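# Place mat cartridge label-up into an empty tray pocket

## Task

Pick up the cartridge lying on the green mat and set it into one of the unoccupied pockets of the tray that already holds some items, with its label facing upward, then open the gripper so it is no longer held.

## Robot and tools

Robot: two six-joint arms with parallel grippers, named left_arm and right_arm. Their bases sit at about y = +0.353 m (left_arm) and y = -0.284 m (right_arm), both at x near 0 on the table. The shared scene frame has its origin on the table top midway between the arms, +z up, +x reaching out over the table, and left_arm on the +y side. The arm names are labels only, not sides of any camera picture.

Joint order: in every command row and in every per-joint list of a result, each arm's joints come as shoulder (joint2), elbow (joint3), wrist roll (joint6), wrist pitch (joint4), waist (joint1), wrist yaw (joint5). Rely on this order only. Stated ranges in rad: shoulder 0 to 3.142, elbow 0 to 3.142, wrist roll -2.094 to 2.094, wrist pitch -1.571 to 1.571, waist -2.618 to 3.054, wrist yaw -1.571 to 1.571. True ends may sit up to 0.036 rad away from these.

Row layout (shared by execute_actions and move): one flat list of 14 numbers, each within [-1, 1], always covering both arms: left_arm's six joint numbers in the order above, then its gripper opening, then the same seven for right_arm. Joint numbers are scaled offsets, not poses; 1.0 equals 1.258 rad shoulder, 1.238 elbow, 2.022 wrist roll, 2.073 wrist pitch, 1.202 waist, 2.022 wrist yaw. The opening is absolute: +1 fully open, -1 closed.

execute_actions(actions): a list of actions run one after another. Each action is a list of up to 15 rows, one row per 1/30 s control step; if fewer than 15 rows are given, the final row repeats for the remaining steps. Within an action every row's joint offsets count from the angles the arm had when that action began (for the first action, the angles in the latest reported state), not from the preceding row. An empty list just returns the state and images. If any action would push a joint more than 0.036 rad beyond its range, that action is rejected for both arms; a malformed action, or a first action failing this check, rejects the whole call. A result line "joint sent to its limit" means a joint was clipped at its end.

move(target, speed, blocking): target is one 14-number row; its offsets count from the Joint positions shown in the latest result that has them. All joints travel together so they finish at the same moment, so the hand usually traces a curve and does not avoid obstacles or the other arm. speed is in rad/s for the joint with the longest way to go, 0.01 to 2, default 0.5; paths last between 0.5 and 10 s. Finger openings are applied at the start. With blocking=false you get a result after 0.5 s; until a result shows the move ended, further rows and moves are refused, so call wait (e.g. wait(0)) or stop. The result adds a "move:" line giving the ending (done, off_target, moving, held, fault), limits=held or limits=none, and each arm's joint farthest from its target.

wait(seconds): 0 to 10; the arms keep their last command and a running move continues. stop(): brakes a running move; needs stopping distance, more when fast. zoom_image(camera, region): region is [x0, y0, x1, y1] in pixels of that camera's latest picture, origin top-left, at most 504 by 504. read_manual(section): only "licences", the URDF licence text. finished_scene(scene): ends the current scene with the given scene number; irreversible, so only call it once the cartridge sits label-up in a pocket and the gripper has released it.

Motion limits: each step, a joint's target stays within a fixed lead of its measured angle (waist 0.202, shoulder 0.258, elbow 0.238, wrist pitch 0.573, wrist yaw and roll 0.522 rad), and targets are scaled back if they would put the hand over 70 mm from its present spot, so big changes span several actions. Sending all-zero offsets can let an arm droop; to hold a pose, re-send offsets back to the wanted angles, then zeros.

Results: the state line lists, per arm, end_effector_position (m) and end_effector_quat_wxyz in the scene frame; this point lies between the finger pads about 1 cm short of the tips, and may be slightly off at long reach. Fingers point along the gripper's +z axis and close along its y axis. Joint positions and Joint velocities give each arm's joints in the order above (rad, rad/s) followed by the pad gap in m (0.094 fully open). Joint targets shows where joints are being driven. grip_measured is the finger opening on the command scale, with about 1 mm of fixed per-gripper error; to hold an item command roughly 0.03 below grip_measured. "joint command not followed" means a clearance check altered some joint targets. FAULT lines mark an arm stop; MOTOR HOT appears from 75 °C, at 90 °C the arm is halted 10 s, at 100 °C it goes limp and falls, so avoid long heavy holding.

Cameras: cam_head_left and cam_head_right (504x504, fixed) and cam_left_wrist and cam_right_wrist (616x616 fisheye on the hands), returned in that order, with the given calibration.

Avoid: knocking or placing anything off the table, letting the arms collide or press on each other, dropping or slipping the cartridge, and fast or deep contacts; faster moves strike harder and targets set beyond a contact press harder. Brief external tugs on held parts or nudges of loose objects can occur.

Each tool is called after "Call:" as a command line: name --argument value for each argument, lists and objects as JSON in quotes; but a table of rows of numbers goes row by row, as --pt "numbers of a row", without its own name.

## Session

Call:
execute_actions --actions '[]'

Scene clock: 0.00 s.
left_arm: end_effector_position=(+0.4321, +0.1541, +0.1859) grip_measured=+1.000 end_effector_quat_wxyz=(+0.009, -0.410, +0.773, -0.483) | right_arm: end_effector_position=(+0.3225, -0.3455, +0.1299) grip_measured=+1.000 end_effector_quat_wxyz=(-0.009, +0.683, -0.730, -0.014)
Joint names: [shoulder, elbow, wrist roll, wrist pitch, waist, wrist yaw]
Joint positions: left_arm=[ 1.747  1.314 -1.471 -0.345 -0.151  0.708  0.094] | right_arm=[ 1.771  1.534 -1.717 -1.347 -0.152 -0.031  0.094]
Joint velocities: left_arm=[ 0.017  0.007 -0.007  0.022 -0.022 -0.022  0.   ] | right_arm=[ 0.017 -0.022  0.007  0.081 -0.002 -0.051  0.   ]
Motor temperatures (°C, as the motors report them): left_arm=[28 27 25 28 28 27] | right_arm=[27 26 25 29 25 28]
Joint targets: left_arm=[1.732 1.328 -1.463 -0.337 -0.151 0.712] | right_arm=[1.763 1.541 -1.718 -1.352 -0.152 -0.036]
camera_calibration (this result's frames):
cam_left_wrist: T_world_to_cam=[[0.740535, -0.099569, 0.664601, -0.427362], [-0.671729, -0.0806552, 0.736394, 0.194641], [-0.0197185, -0.991756, -0.126611, 0.305595], [0, 0, 0, 1]] pos_world=[0.453248, 0.276223, 0.179384]
cam_right_wrist: T_world_to_cam=[[0.99724, 0.0740973, -0.00460076, -0.294067], [0.0542401, -0.684874, 0.72664, -0.325767], [0.0506911, -0.724884, -0.687003, -0.0726557], [0, 0, 0, 1]] pos_world=[0.314608, -0.253987, 0.185448]

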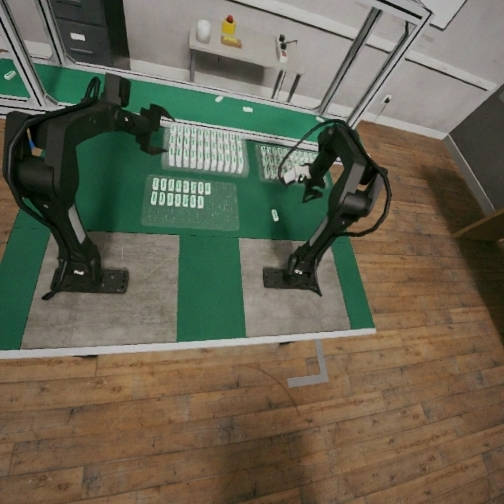

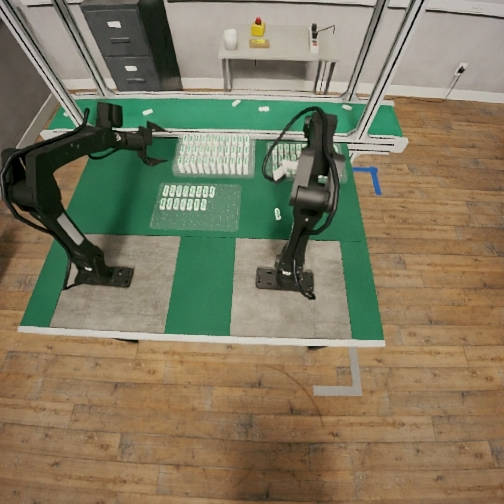

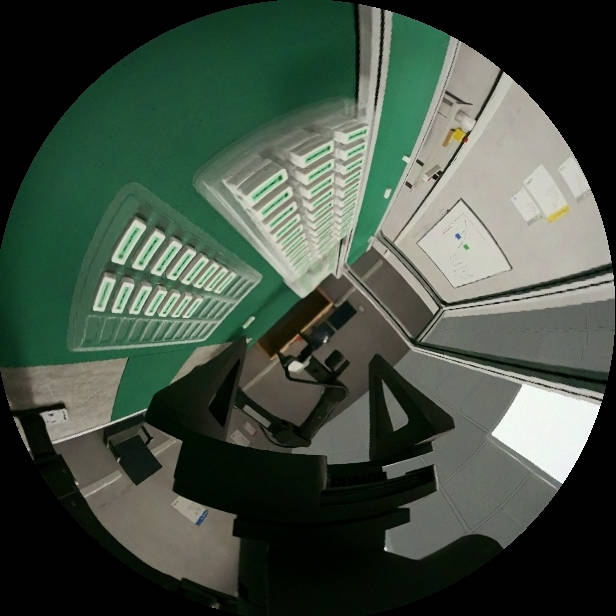

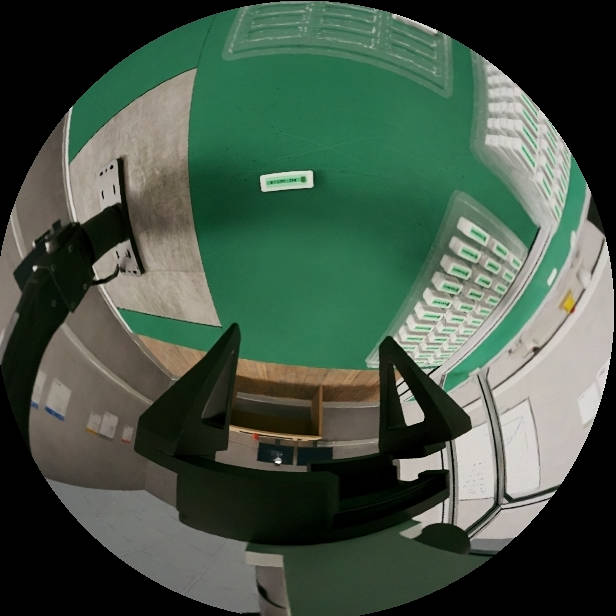

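Call:
move --target '[0,0,0,0,0,0,1, -0.064,-0.33,0.815,0.174,0.225,0.015,1]' --speed 1.0

Scene clock: 2.83 s.
left_arm: end_effector_position=(+0.4321, +0.1541, +0.1859) grip_measured=+1.000 end_effector_quat_wxyz=(+0.008, -0.411, +0.773, -0.483) | right_arm: end_effector_position=(+0.3001, -0.2666, +0.0466) grip_measured=+1.000 end_effector_quat_wxyz=(-0.005, -0.062, +0.998, +0.005)
Joint names: [shoulder, elbow, wrist roll, wrist pitch, waist, wrist yaw]
Joint positions: left_arm=[ 1.747  1.314 -1.473 -0.345 -0.151  0.708  0.094] | right_arm=[ 1.718  1.135 -0.075 -0.998  0.111 -0.009  0.094]
Joint velocities: left_arm=[-0.012 -0.002 -0.007 -0.037 -0.002  0.022  0.   ] | right_arm=[-0.012 -0.012 -0.022  0.007 -0.002 -0.081  0.   ]
Motor temperatures (°C, as the motors report them): left_arm=[28 28 25 28 28 27] | right_arm=[28 26 25 29 25 28]
Joint targets: left_arm=[1.747 1.314 -1.470 -0.345 -0.151 0.708] | right_arm=[1.690 1.125 -0.070 -0.986 0.118 -0.001]
move: off_target (right_arm); limits=none; left_arm: farthest joint: the wrist roll, 0.002 radians from its target (0.000 radians at the start); right_arm: farthest joint: the shoulder, 0.027 radians from its target (0.080 radians at the start)
camera_calibration (this result's frames):
cam_left_wrist: T_world_to_cam=[[0.74178, -0.0980419, 0.663438, -0.427919], [-0.670381, -0.0807818, 0.737606, 0.193853], [-0.0187226, -0.991898, -0.125648, 0.305008], [0, 0, 0, 1]] pos_world=[0.453088, 0.276243, 0.179234]
cam_right_wrist: T_world_to_cam=[[0.262045, -0.964975, -0.0124981, -0.334034], [-0.631304, -0.181201, 0.75407, 0.128714], [-0.729923, -0.18971, -0.656676, 0.303988], [0, 0, 0, 1]] pos_world=[0.390677, -0.241341, 0.0983869]

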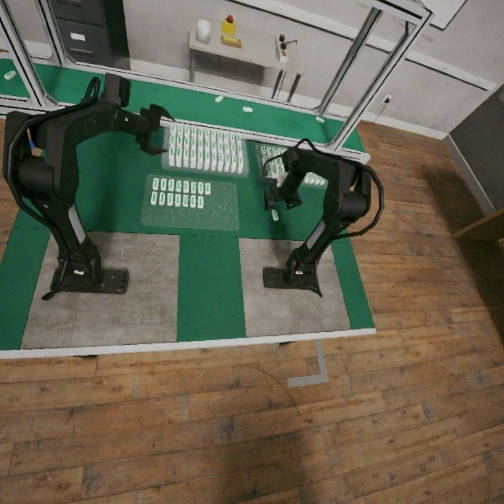

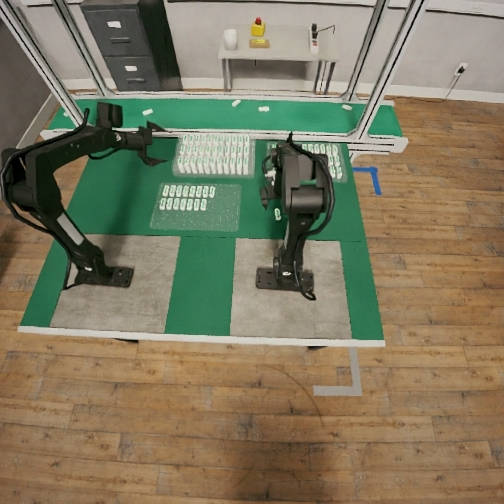

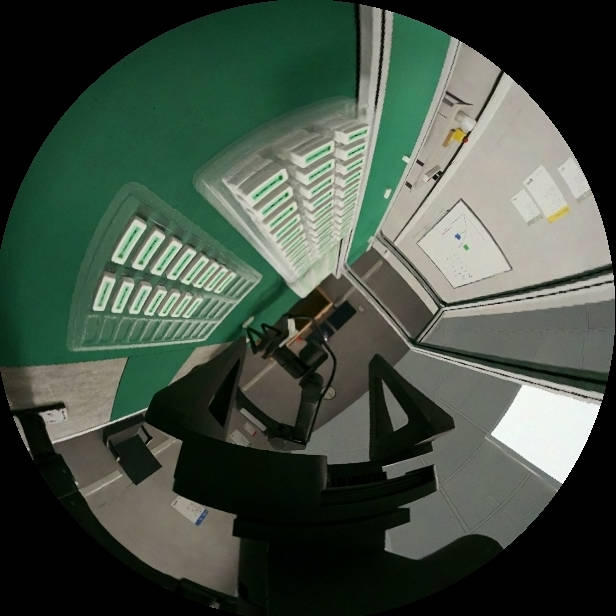

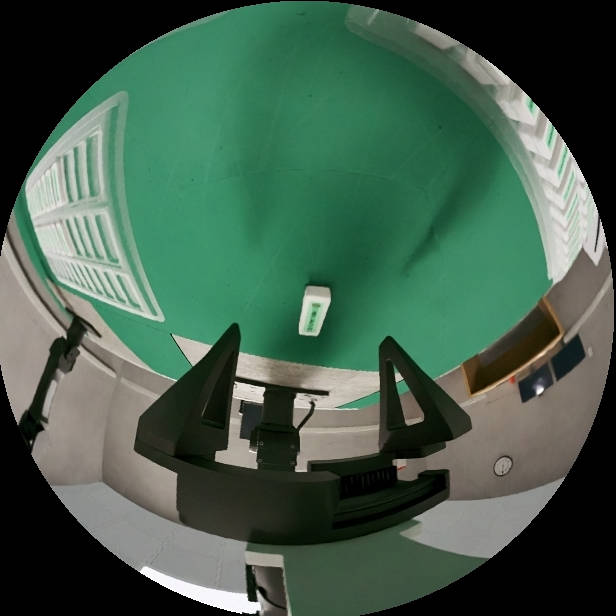

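Call:
move --target '[0,0,0,0,0,0,1, -0.014,-0.117,-0.006,0.076,-0.022,0.004,1]' --speed 0.4

Call:
execute_actions --actions '[[[0,0,0,0,0,0,1,0,0,0,0,0,0,-0.5]],[[0,0,0,0,0,0,1,0,0,0,0,0,0,-0.8]],[[0,0,0,0,0,0,1,0,0,0,0,0,0,-0.8]]]'

Scene clock: 3.80 s.
left_arm: end_effector_position=(+0.4321, +0.1541, +0.1859) grip_measured=+1.000 end_effector_quat_wxyz=(+0.008, -0.412, +0.772, -0.483) | right_arm: end_effector_position=(+0.2825, -0.2724, +0.0162) grip_measured=+1.000 end_effector_quat_wxyz=(-0.014, -0.056, +0.998, +0.005)
Joint names: [shoulder, elbow, wrist roll, wrist pitch, waist, wrist yaw]
Joint positions: left_arm=[ 1.747  1.314 -1.475 -0.345 -0.151  0.708  0.094] | right_arm=[ 1.717  1.002 -0.08  -0.884  0.093 -0.009  0.094]
Joint velocities: left_arm=[ 0.002  0.002  0.051  0.007 -0.012 -0.007  0.   ] | right_arm=[-0.007 -0.002  0.066  0.051 -0.007  0.022  0.   ]
Motor temperatures (°C, as the motors report them): left_arm=[28 28 25 28 28 27] | right_arm=[28 26 25 29 25 28]
Joint targets: left_arm=[1.747 1.314 -1.473 -0.345 -0.151 0.708] | right_arm=[1.700 0.990 -0.087 -0.840 0.084 -0.001]
move: off_target (right_arm); limits=none; left_arm: farthest joint: the wrist roll, 0.002 radians from its target (0.000 radians at the start); right_arm: farthest joint: the wrist pitch, 0.043 radians from its target (0.158 radians at the start)
camera_calibration (this result's frames):
cam_left_wrist: T_world_to_cam=[[0.743022, -0.0965145, 0.662271, -0.428474], [-0.669032, -0.0809057, 0.738817, 0.193064], [-0.017725, -0.992038, -0.124686, 0.30442], [0, 0, 0, 1]] pos_world=[0.452928, 0.276262, 0.179084]
cam_right_wrist: T_world_to_cam=[[0.249986, -0.968109, -0.0164661, -0.332699], [-0.619891, -0.173086, 0.76536, 0.138301], [-0.743803, -0.181122, -0.643391, 0.276124], [0, 0, 0, 1]] pos_world=[0.374283, -0.248138, 0.0663277]

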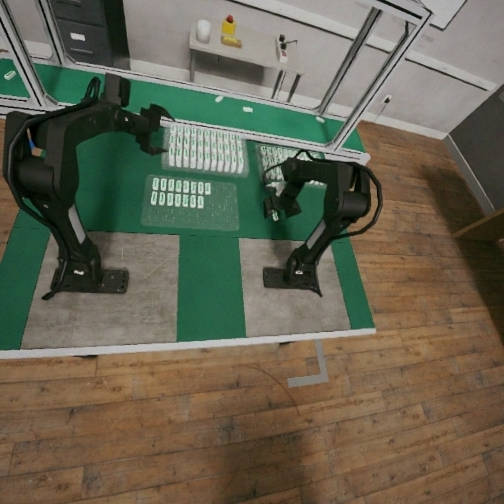

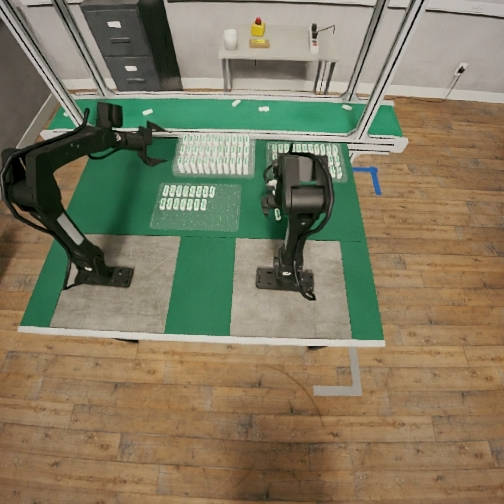

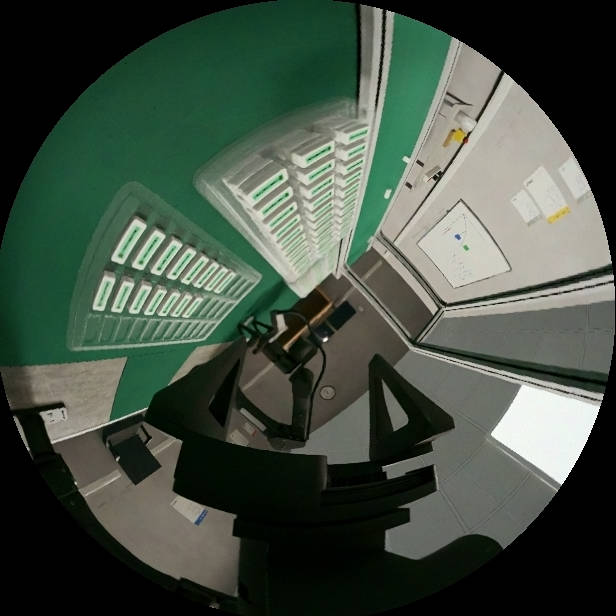

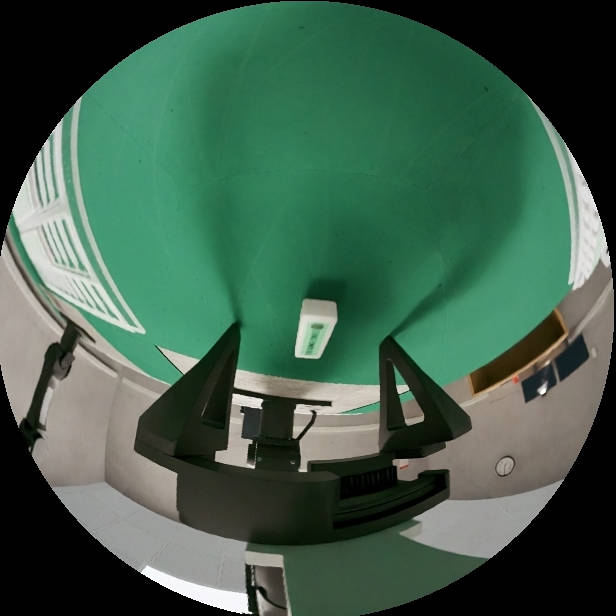

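Scene clock: 5.30 s.
left_arm: end_effector_position=(+0.4321, +0.1541, +0.1859) grip_measured=+1.000 end_effector_quat_wxyz=(+0.006, -0.415, +0.771, -0.483) | right_arm: end_effector_position=(+0.2824, -0.2729, +0.0162) grip_measured=-0.680 end_effector_quat_wxyz=(-0.014, -0.056, +0.998, +0.003)
Joint names: [shoulder, elbow, wrist roll, wrist pitch, waist, wrist yaw]
Joint positions: left_arm=[ 1.747  1.314 -1.482 -0.345 -0.151  0.708  0.094] | right_arm=[ 1.717  1.002 -0.08  -0.885  0.093 -0.006  0.015]
Joint velocities: left_arm=[-0.007 -0.002  0.007  0.007 -0.007  0.037  0.   ] | right_arm=[ 0.002 -0.002 -0.037  0.022  0.017 -0.11   0.   ]
Motor temperatures (°C, as the motors report them): left_arm=[28 28 25 28 28 27] | right_arm=[28 26 25 28 25 28]
Joint targets: left_arm=[1.747 1.314 -1.480 -0.345 -0.151 0.708] | right_arm=[1.717 1.002 -0.080 -0.885 0.093 -0.006]
camera_calibration (this result's frames):
cam_left_wrist: T_world_to_cam=[[0.746724, -0.0919296, 0.65875, -0.430126], [-0.664971, -0.0812606, 0.742436, 0.190691], [-0.0147214, -0.992444, -0.12181, 0.30265], [0, 0, 0, 1]] pos_world=[0.452445, 0.276317, 0.178636]
cam_right_wrist: T_world_to_cam=[[0.250059, -0.968134, -0.013657, -0.333261], [-0.619367, -0.170786, 0.766301, 0.138563], [-0.744215, -0.183162, -0.642337, 0.27544], [0, 0, 0, 1]] pos_world=[0.374142, -0.248527, 0.0661932]

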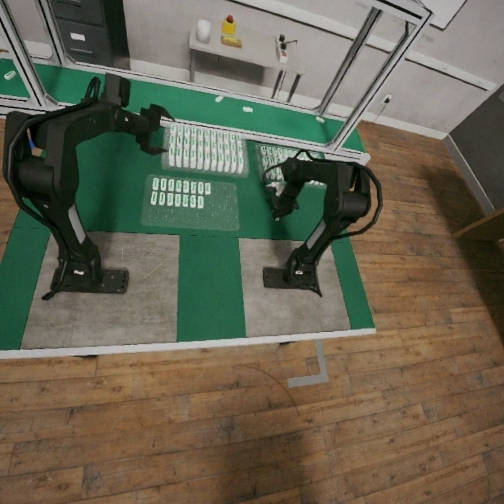

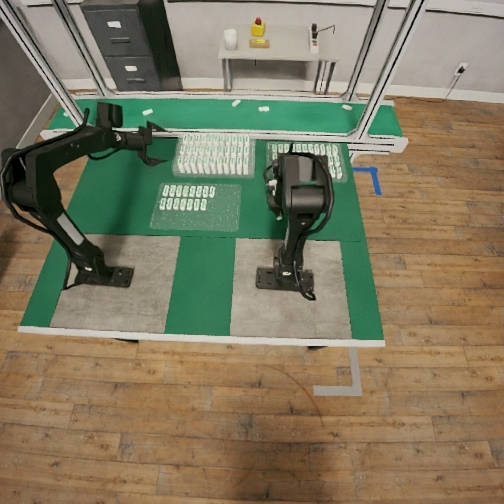

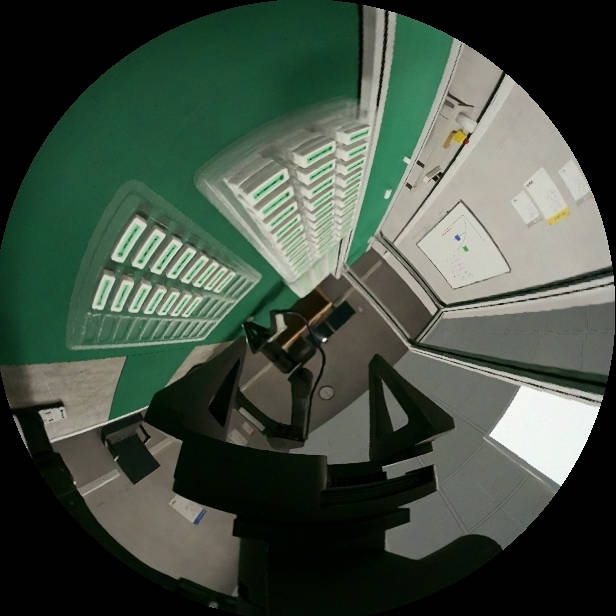

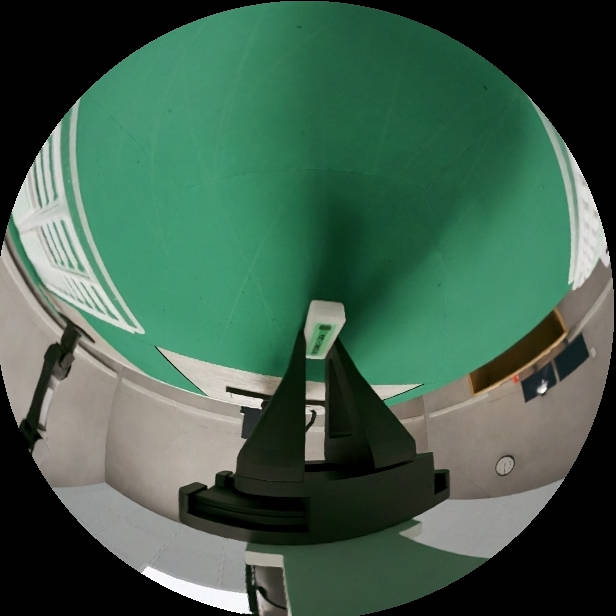

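Call:
move --target '[0,0,0,0,0,0,1, 0,0.13,0,-0.07,0,0,-0.8]' --speed 0.6

Call:
execute_actions --actions '[]'

Scene clock: 6.57 s.
left_arm: end_effector_position=(+0.4321, +0.1541, +0.1859) grip_measured=+1.000 end_effector_quat_wxyz=(+0.006, -0.415, +0.771, -0.483) | right_arm: end_effector_position=(+0.2983, -0.2724, +0.0488) grip_measured=-0.680 end_effector_quat_wxyz=(-0.010, -0.056, +0.998, +0.003)
Joint names: [shoulder, elbow, wrist roll, wrist pitch, waist, wrist yaw]
Joint positions: left_arm=[ 1.747  1.314 -1.484 -0.345 -0.151  0.708  0.094] | right_arm=[ 1.717  1.143 -0.08  -1.017  0.093 -0.006  0.015]
Joint velocities: left_arm=[-0.007  0.007 -0.066  0.066  0.027 -0.022  0.   ] | right_arm=[ 0.002 -0.002 -0.007  0.037 -0.002  0.022 -0.001]
Motor temperatures (°C, as the motors report them): left_arm=[29 28 25 29 28 27] | right_arm=[28 26 25 28 25 28]
Joint targets: left_arm=[1.747 1.314 -1.482 -0.345 -0.151 0.708] | right_arm=[1.717 1.163 -0.080 -1.030 0.093 -0.006]
move: done; limits=none; left_arm: farthest joint: the wrist roll, 0.002 radians from its target (0.000 radians at the start); right_arm: farthest joint: the elbow, 0.020 radians from its target (0.161 radians at the start)
camera_calibration (this result's frames):
cam_left_wrist: T_world_to_cam=[[0.747951, -0.0904005, 0.657569, -0.430673], [-0.663613, -0.0813734, 0.743637, 0.189898], [-0.0137166, -0.992575, -0.120854, 0.302058], [0, 0, 0, 1]] pos_world=[0.452284, 0.276335, 0.178487]
cam_right_wrist: T_world_to_cam=[[0.250161, -0.968131, -0.0119023, -0.336422], [-0.625482, -0.170981, 0.761273, 0.125576], [-0.739047, -0.182997, -0.648322, 0.307106], [0, 0, 0, 1]] pos_world=[0.389672, -0.24803, 0.0995018]

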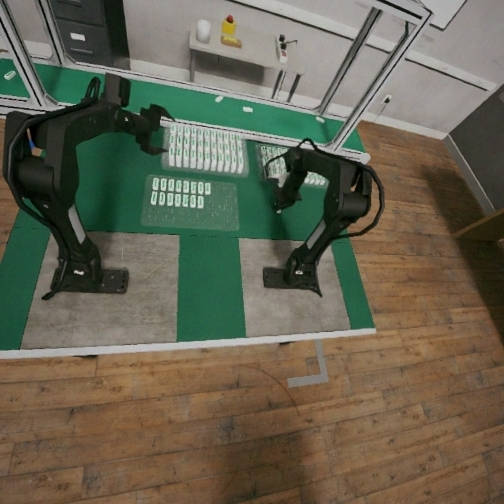

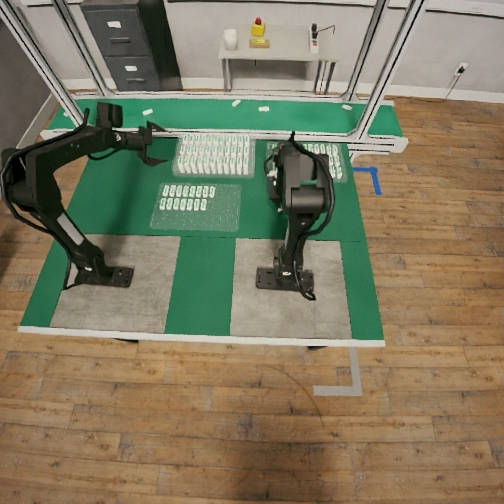

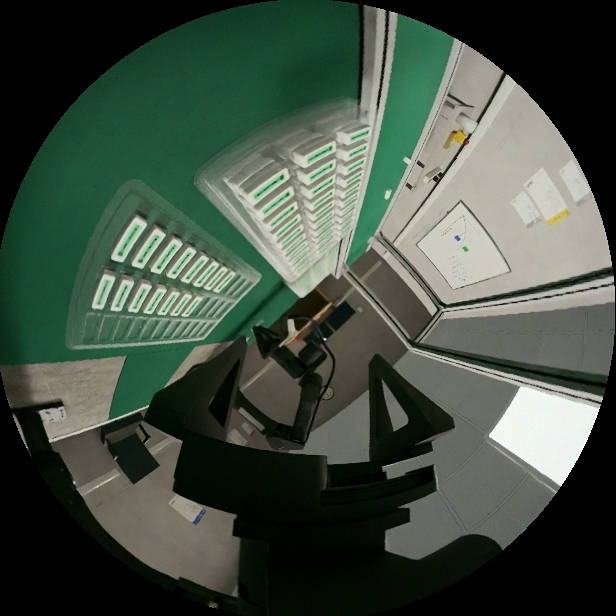

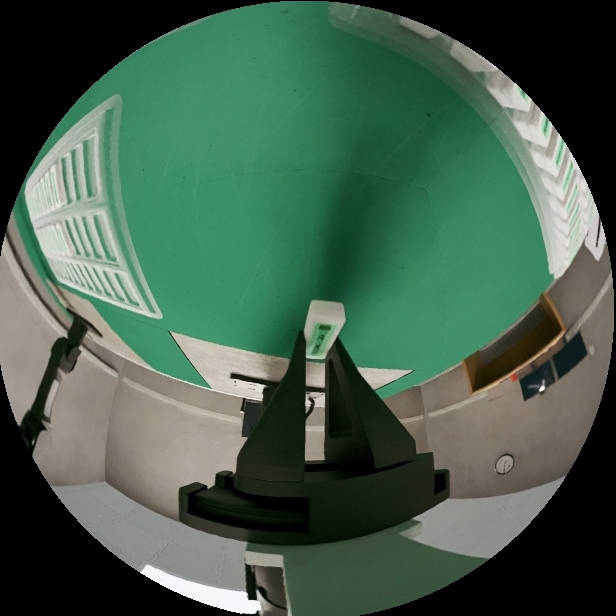

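Scene clock: 6.57 s.
left_arm: end_effector_position=(+0.4321, +0.1541, +0.1859) grip_measured=+1.000 end_effector_quat_wxyz=(+0.006, -0.415, +0.771, -0.483) | right_arm: end_effector_position=(+0.2983, -0.2724, +0.0488) grip_measured=-0.680 end_effector_quat_wxyz=(-0.010, -0.056, +0.998, +0.003)
Joint names: [shoulder, elbow, wrist roll, wrist pitch, waist, wrist yaw]
Joint positions: left_arm=[ 1.747  1.314 -1.484 -0.345 -0.151  0.708  0.094] | right_arm=[ 1.717  1.143 -0.08  -1.017  0.093 -0.006  0.015]
Joint velocities: left_arm=[-0.007  0.007 -0.066  0.066  0.027 -0.022  0.   ] | right_arm=[ 0.002 -0.002 -0.007  0.037 -0.002  0.022 -0.001]
Motor temperatures (°C, as the motors report them): left_arm=[29 28 25 29 28 27] | right_arm=[28 26 25 28 25 28]
Joint targets: left_arm=[1.747 1.314 -1.482 -0.345 -0.151 0.708] | right_arm=[1.717 1.163 -0.080 -1.030 0.093 -0.006]
camera_calibration (this result's frames):
cam_left_wrist: T_world_to_cam=[[0.747951, -0.0904005, 0.657569, -0.430673], [-0.663613, -0.0813734, 0.743637, 0.189898], [-0.0137166, -0.992575, -0.120854, 0.302058], [0, 0, 0, 1]] pos_world=[0.452284, 0.276335, 0.178487]
cam_right_wrist: T_world_to_cam=[[0.250161, -0.968131, -0.0119023, -0.336422], [-0.625482, -0.170981, 0.761273, 0.125576], [-0.739047, -0.182997, -0.648322, 0.307106], [0, 0, 0, 1]] pos_world=[0.389672, -0.24803, 0.0995018]

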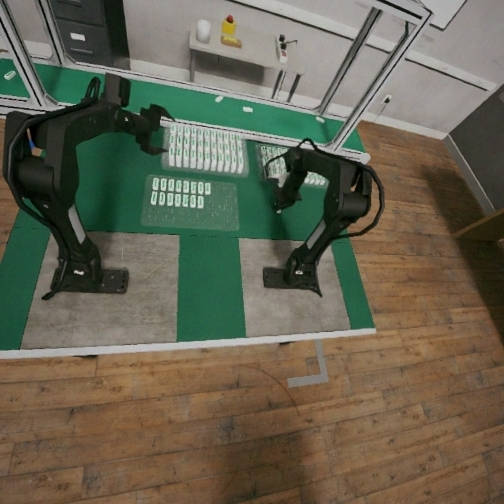

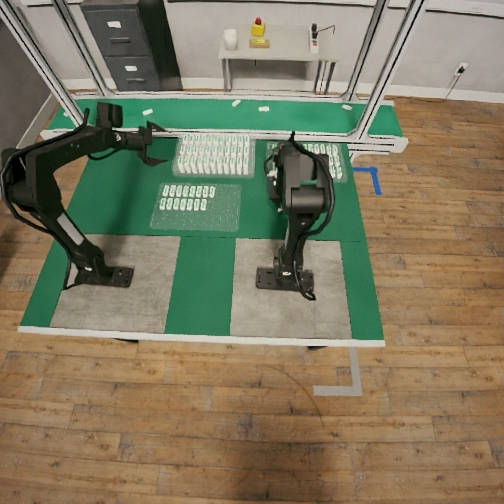

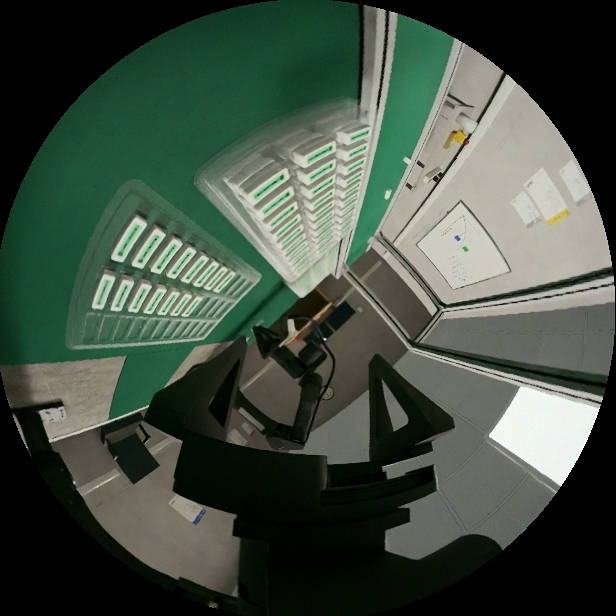

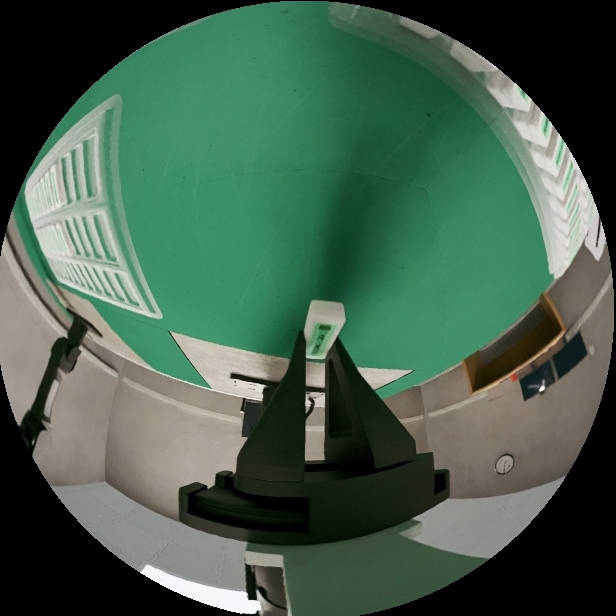

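Call:
move --target '[0,0,0,0,0,0,1, 0.197,0.341,0.338,-0.071,0.483,0.003,-0.8]' --speed 0.8

Call:
zoom_image --camera "cam_right_wrist" --region '[180, 200, 460, 400]'

Scene clock: 9.63 s.
left_arm: end_effector_position=(+0.4321, +0.1541, +0.1859) grip_measured=+1.000 end_effector_quat_wxyz=(+0.005, -0.416, +0.770, -0.483) | right_arm: end_effector_position=(+0.3049, -0.0694, +0.0715) grip_measured=-0.680 end_effector_quat_wxyz=(-0.004, -0.009, +1.000, +0.003)
Joint names: [shoulder, elbow, wrist roll, wrist pitch, waist, wrist yaw]
Joint positions: left_arm=[ 1.747  1.314 -1.487 -0.345 -0.151  0.708  0.094] | right_arm=[ 1.957  1.544  0.598 -1.161  0.678 -0.01   0.015]
Joint velocities: left_arm=[-0.002 -0.002  0.022 -0.007 -0.007 -0.007  0.   ] | right_arm=[ 0.022 -0.012 -0.051 -0.037  0.007  0.037 -0.   ]
Motor temperatures (°C, as the motors report them): left_arm=[29 28 25 29 28 27] | right_arm=[28 26 25 28 25 28]
Joint targets: left_arm=[1.747 1.314 -1.484 -0.345 -0.151 0.708] | right_arm=[1.964 1.565 0.603 -1.164 0.674 0.000]
move: off_target (right_arm); limits=none; left_arm: farthest joint: the wrist roll, 0.003 radians from its target (0.000 radians at the start); right_arm: farthest joint: the elbow, 0.021 radians from its target (0.422 radians at the start)
camera_calibration (this result's frames):
cam_left_wrist: T_world_to_cam=[[0.749173, -0.0888711, 0.656385, -0.431216], [-0.662252, -0.0814833, 0.744837, 0.189104], [-0.01271, -0.992705, -0.1199, 0.301466], [0, 0, 0, 1]] pos_world=[0.452122, 0.276353, 0.178338]
cam_right_wrist: T_world_to_cam=[[0.158857, -0.98726, -0.00902647, -0.114988], [-0.647725, -0.111115, 0.753728, 0.1586], [-0.745128, -0.113888, -0.657125, 0.371125], [0, 0, 0, 1]] pos_world=[0.397532, -0.0536338, 0.123297]

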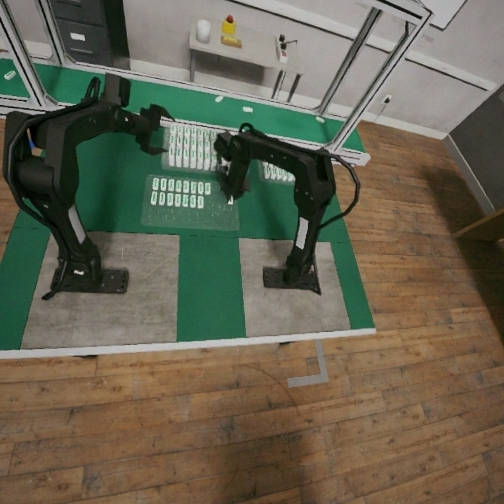

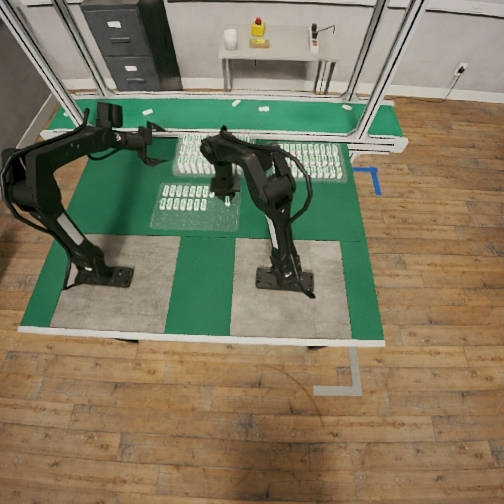

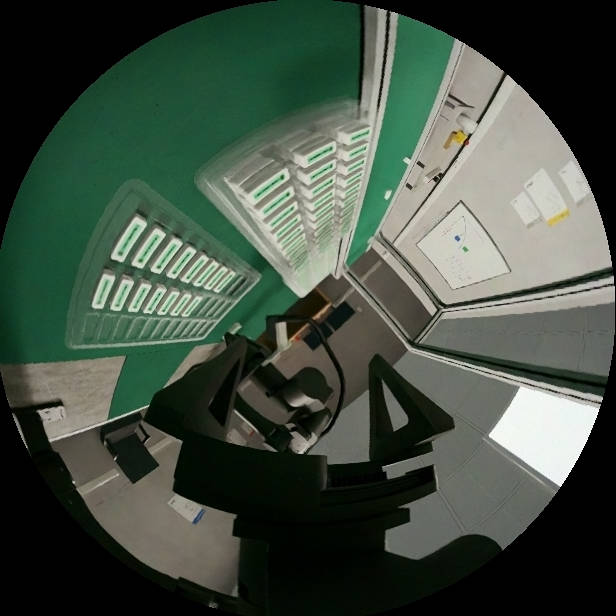

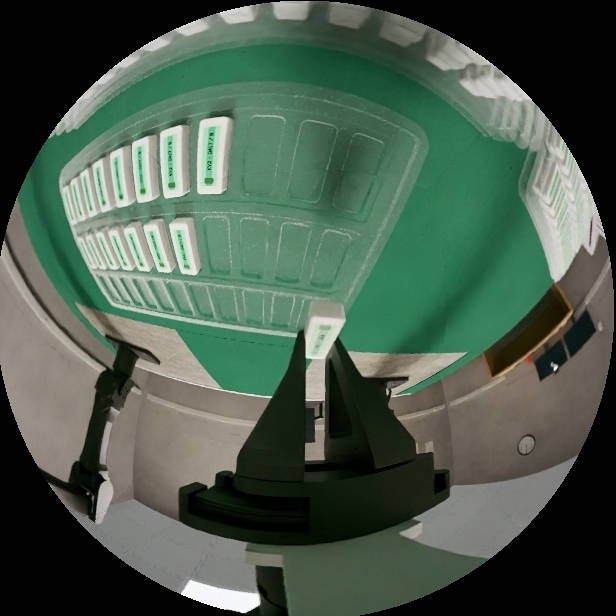

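Region (180, 200, 460, 400) of cam_right_wrist's 616x616 image, scaled by 1.800, with more detail than that image has; it fills the top 360 rows of this view, and the rest is white.

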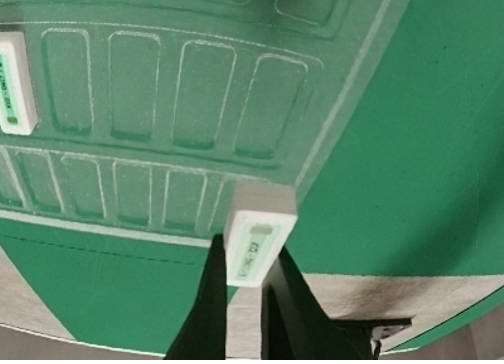

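Call:
move --target '[0,0,0,0,0,0,1, 0.089,-0.02,0.012,0.067,0.022,0.005,-0.8]' --speed 0.3

Call:
zoom_image --camera "cam_right_wrist" --region '[200, 240, 440, 400]'

Scene clock: 11.03 s.
left_arm: end_effector_position=(+0.4321, +0.1541, +0.1859) grip_measured=+1.000 end_effector_quat_wxyz=(+0.004, -0.417, +0.770, -0.483) | right_arm: end_effector_position=(+0.3151, -0.0530, +0.0274) grip_measured=-0.680 end_effector_quat_wxyz=(-0.005, -0.009, +1.000, +0.002)
Joint names: [shoulder, elbow, wrist roll, wrist pitch, waist, wrist yaw]
Joint positions: left_arm=[ 1.747  1.314 -1.489 -0.345 -0.151  0.708  0.094] | right_arm=[ 2.067  1.525  0.617 -1.035  0.697 -0.01   0.015]
Joint velocities: left_arm=[-0.037 -0.012  0.007  0.022 -0.002  0.051  0.   ] | right_arm=[-0.012  0.007 -0.022 -0.037  0.012  0.022 -0.001]
Motor temperatures (°C, as the motors report them): left_arm=[29 28 25 29 28 27] | right_arm=[28 26 25 28 25 28]
Joint targets: left_arm=[1.747 1.314 -1.487 -0.345 -0.151 0.708] | right_arm=[2.069 1.519 0.622 -1.022 0.704 0.000]
move: done; limits=none; left_arm: farthest joint: the wrist roll, 0.002 radians from its target (0.000 radians at the start); right_arm: farthest joint: the wrist pitch, 0.012 radians from its target (0.139 radians at the start)
camera_calibration (this result's frames):
cam_left_wrist: T_world_to_cam=[[0.750392, -0.0873412, 0.655198, -0.431758], [-0.66089, -0.0815905, 0.746035, 0.18831], [-0.0117017, -0.992832, -0.118948, 0.300872], [0, 0, 0, 1]] pos_world=[0.45196, 0.27637, 0.178189]
cam_right_wrist: T_world_to_cam=[[0.158839, -0.987275, -0.00766289, -0.10082], [-0.646011, -0.109797, 0.75539, 0.199787], [-0.746619, -0.115035, -0.65523, 0.352009], [0, 0, 0, 1]] pos_world=[0.407895, -0.037108, 0.0789575]

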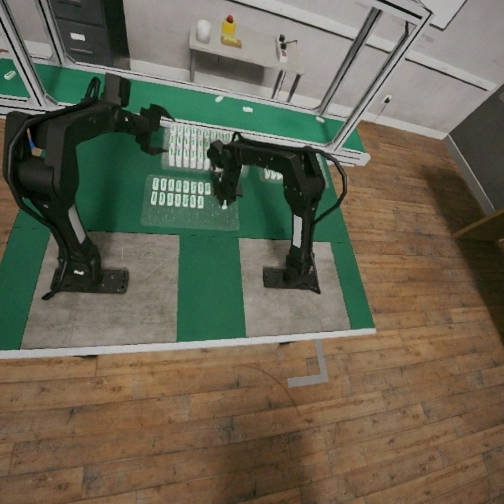

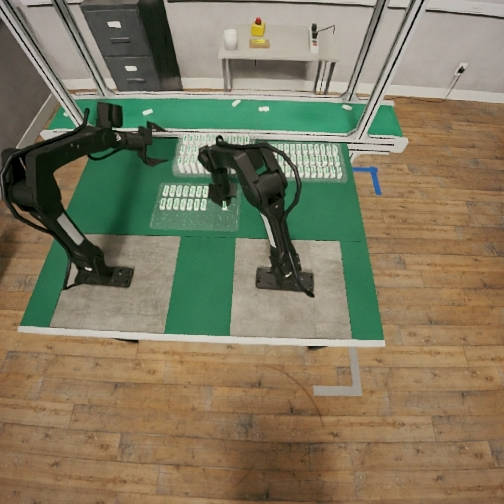

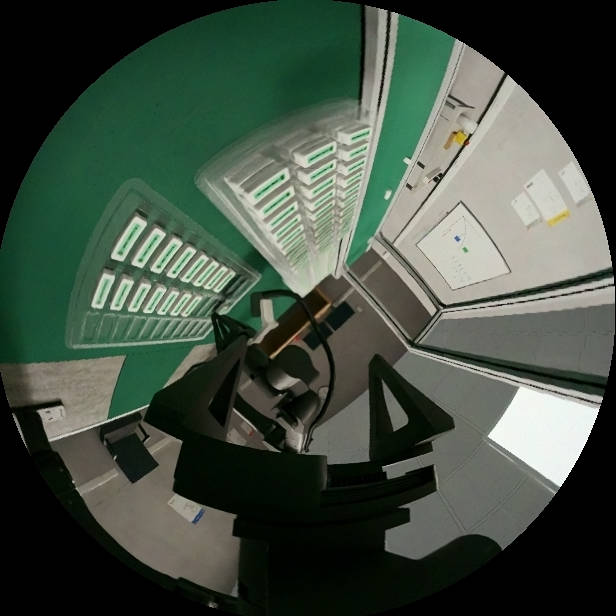

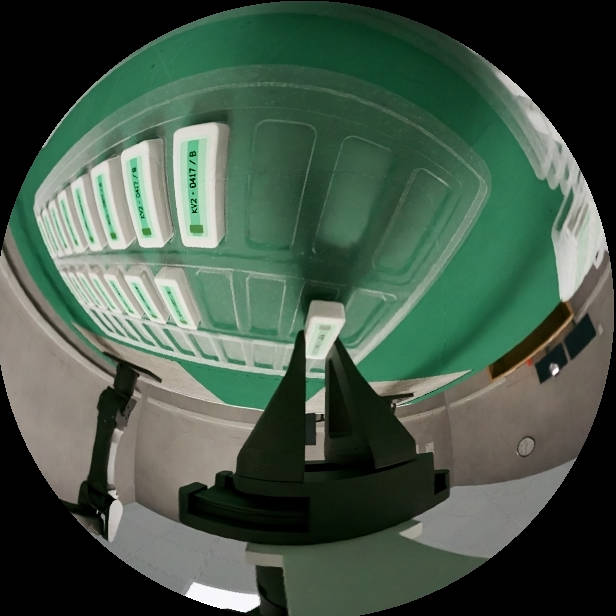

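Region (200, 240, 440, 400) of cam_right_wrist's 616x616 image, scaled by 2.100, with more detail than that image has.

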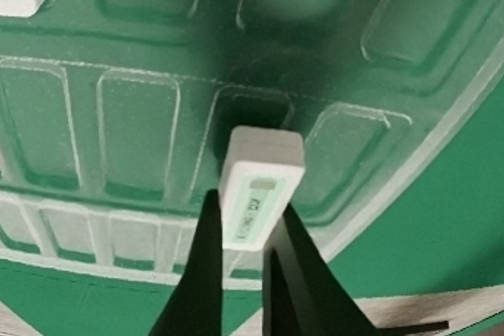

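Call:
move --target '[0,0,0,0,0,0,1, 0.002,-0.005,0.002,0.017,0.008,0.005,-0.8]' --speed 0.2

Call:
zoom_image --camera "cam_right_wrist" --region '[200, 240, 440, 400]'

Scene clock: 12.03 s.
left_arm: end_effector_position=(+0.4321, +0.1541, +0.1859) grip_measured=+1.000 end_effector_quat_wxyz=(+0.004, -0.418, +0.769, -0.483) | right_arm: end_effector_position=(+0.3197, -0.0496, +0.0274) grip_measured=-0.680 end_effector_quat_wxyz=(+0.004, -0.009, +1.000, +0.009)
Joint names: [shoulder, elbow, wrist roll, wrist pitch, waist, wrist yaw]
Joint positions: left_arm=[ 1.747  1.314 -1.491 -0.345 -0.151  0.708  0.094] | right_arm=[ 2.067  1.525  0.617 -1.012  0.697 -0.01   0.015]
Joint velocities: left_arm=[ 0.007 -0.012  0.037  0.022  0.002  0.037  0.   ] | right_arm=[ 0.012 -0.002  0.007 -0.007  0.002  0.022  0.001]
Motor temperatures (°C, as the motors report them): left_arm=[29 28 25 29 28 27] | right_arm=[28 26 25 28 25 28]
Joint targets: left_arm=[1.747 1.314 -1.489 -0.345 -0.151 0.708] | right_arm=[2.070 1.519 0.621 -1.000 0.707 0.000]
move: done; limits=none; left_arm: farthest joint: the wrist roll, 0.002 radians from its target (0.000 radians at the start); right_arm: farthest joint: the wrist pitch, 0.012 radians from its target (0.035 radians at the start)
camera_calibration (this result's frames):
cam_left_wrist: T_world_to_cam=[[0.751606, -0.085811, 0.654006, -0.432297], [-0.659525, -0.0816949, 0.74723, 0.187514], [-0.0106916, -0.992956, -0.117997, 0.300278], [0, 0, 0, 1]] pos_world=[0.451798, 0.276386, 0.178041]
cam_right_wrist: T_world_to_cam=[[0.159077, -0.987099, -0.0181545, -0.0979907], [-0.659797, -0.119973, 0.741805, 0.207369], [-0.734413, -0.106026, -0.67037, 0.352794], [0, 0, 0, 1]] pos_world=[0.411506, -0.0344425, 0.0808964]

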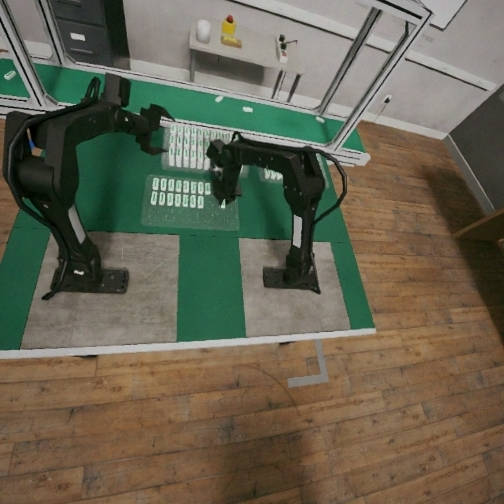

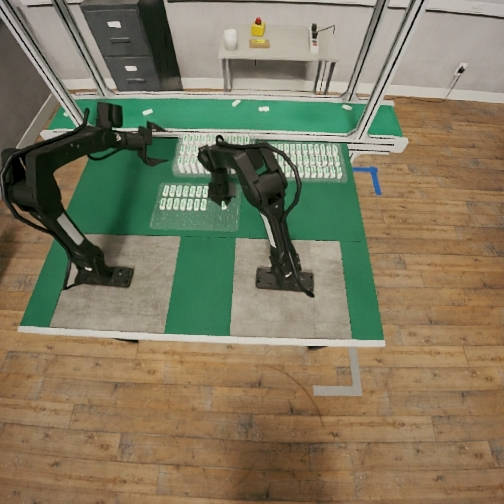

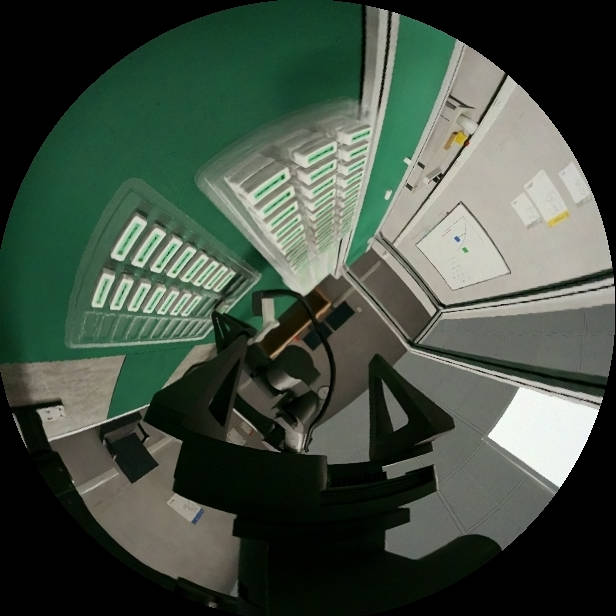

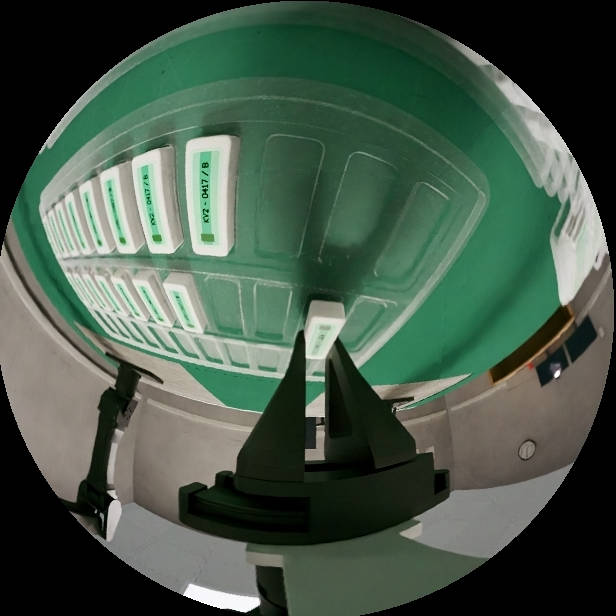

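Region (200, 240, 440, 400) of cam_right_wrist's 616x616 image, scaled by 2.100, with more detail than that image has.

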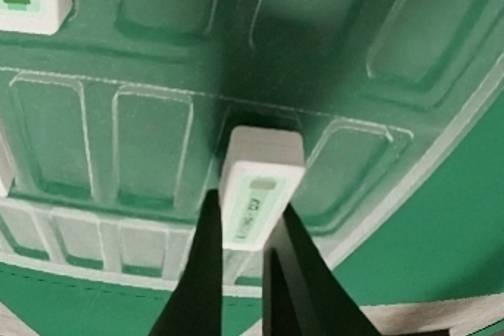

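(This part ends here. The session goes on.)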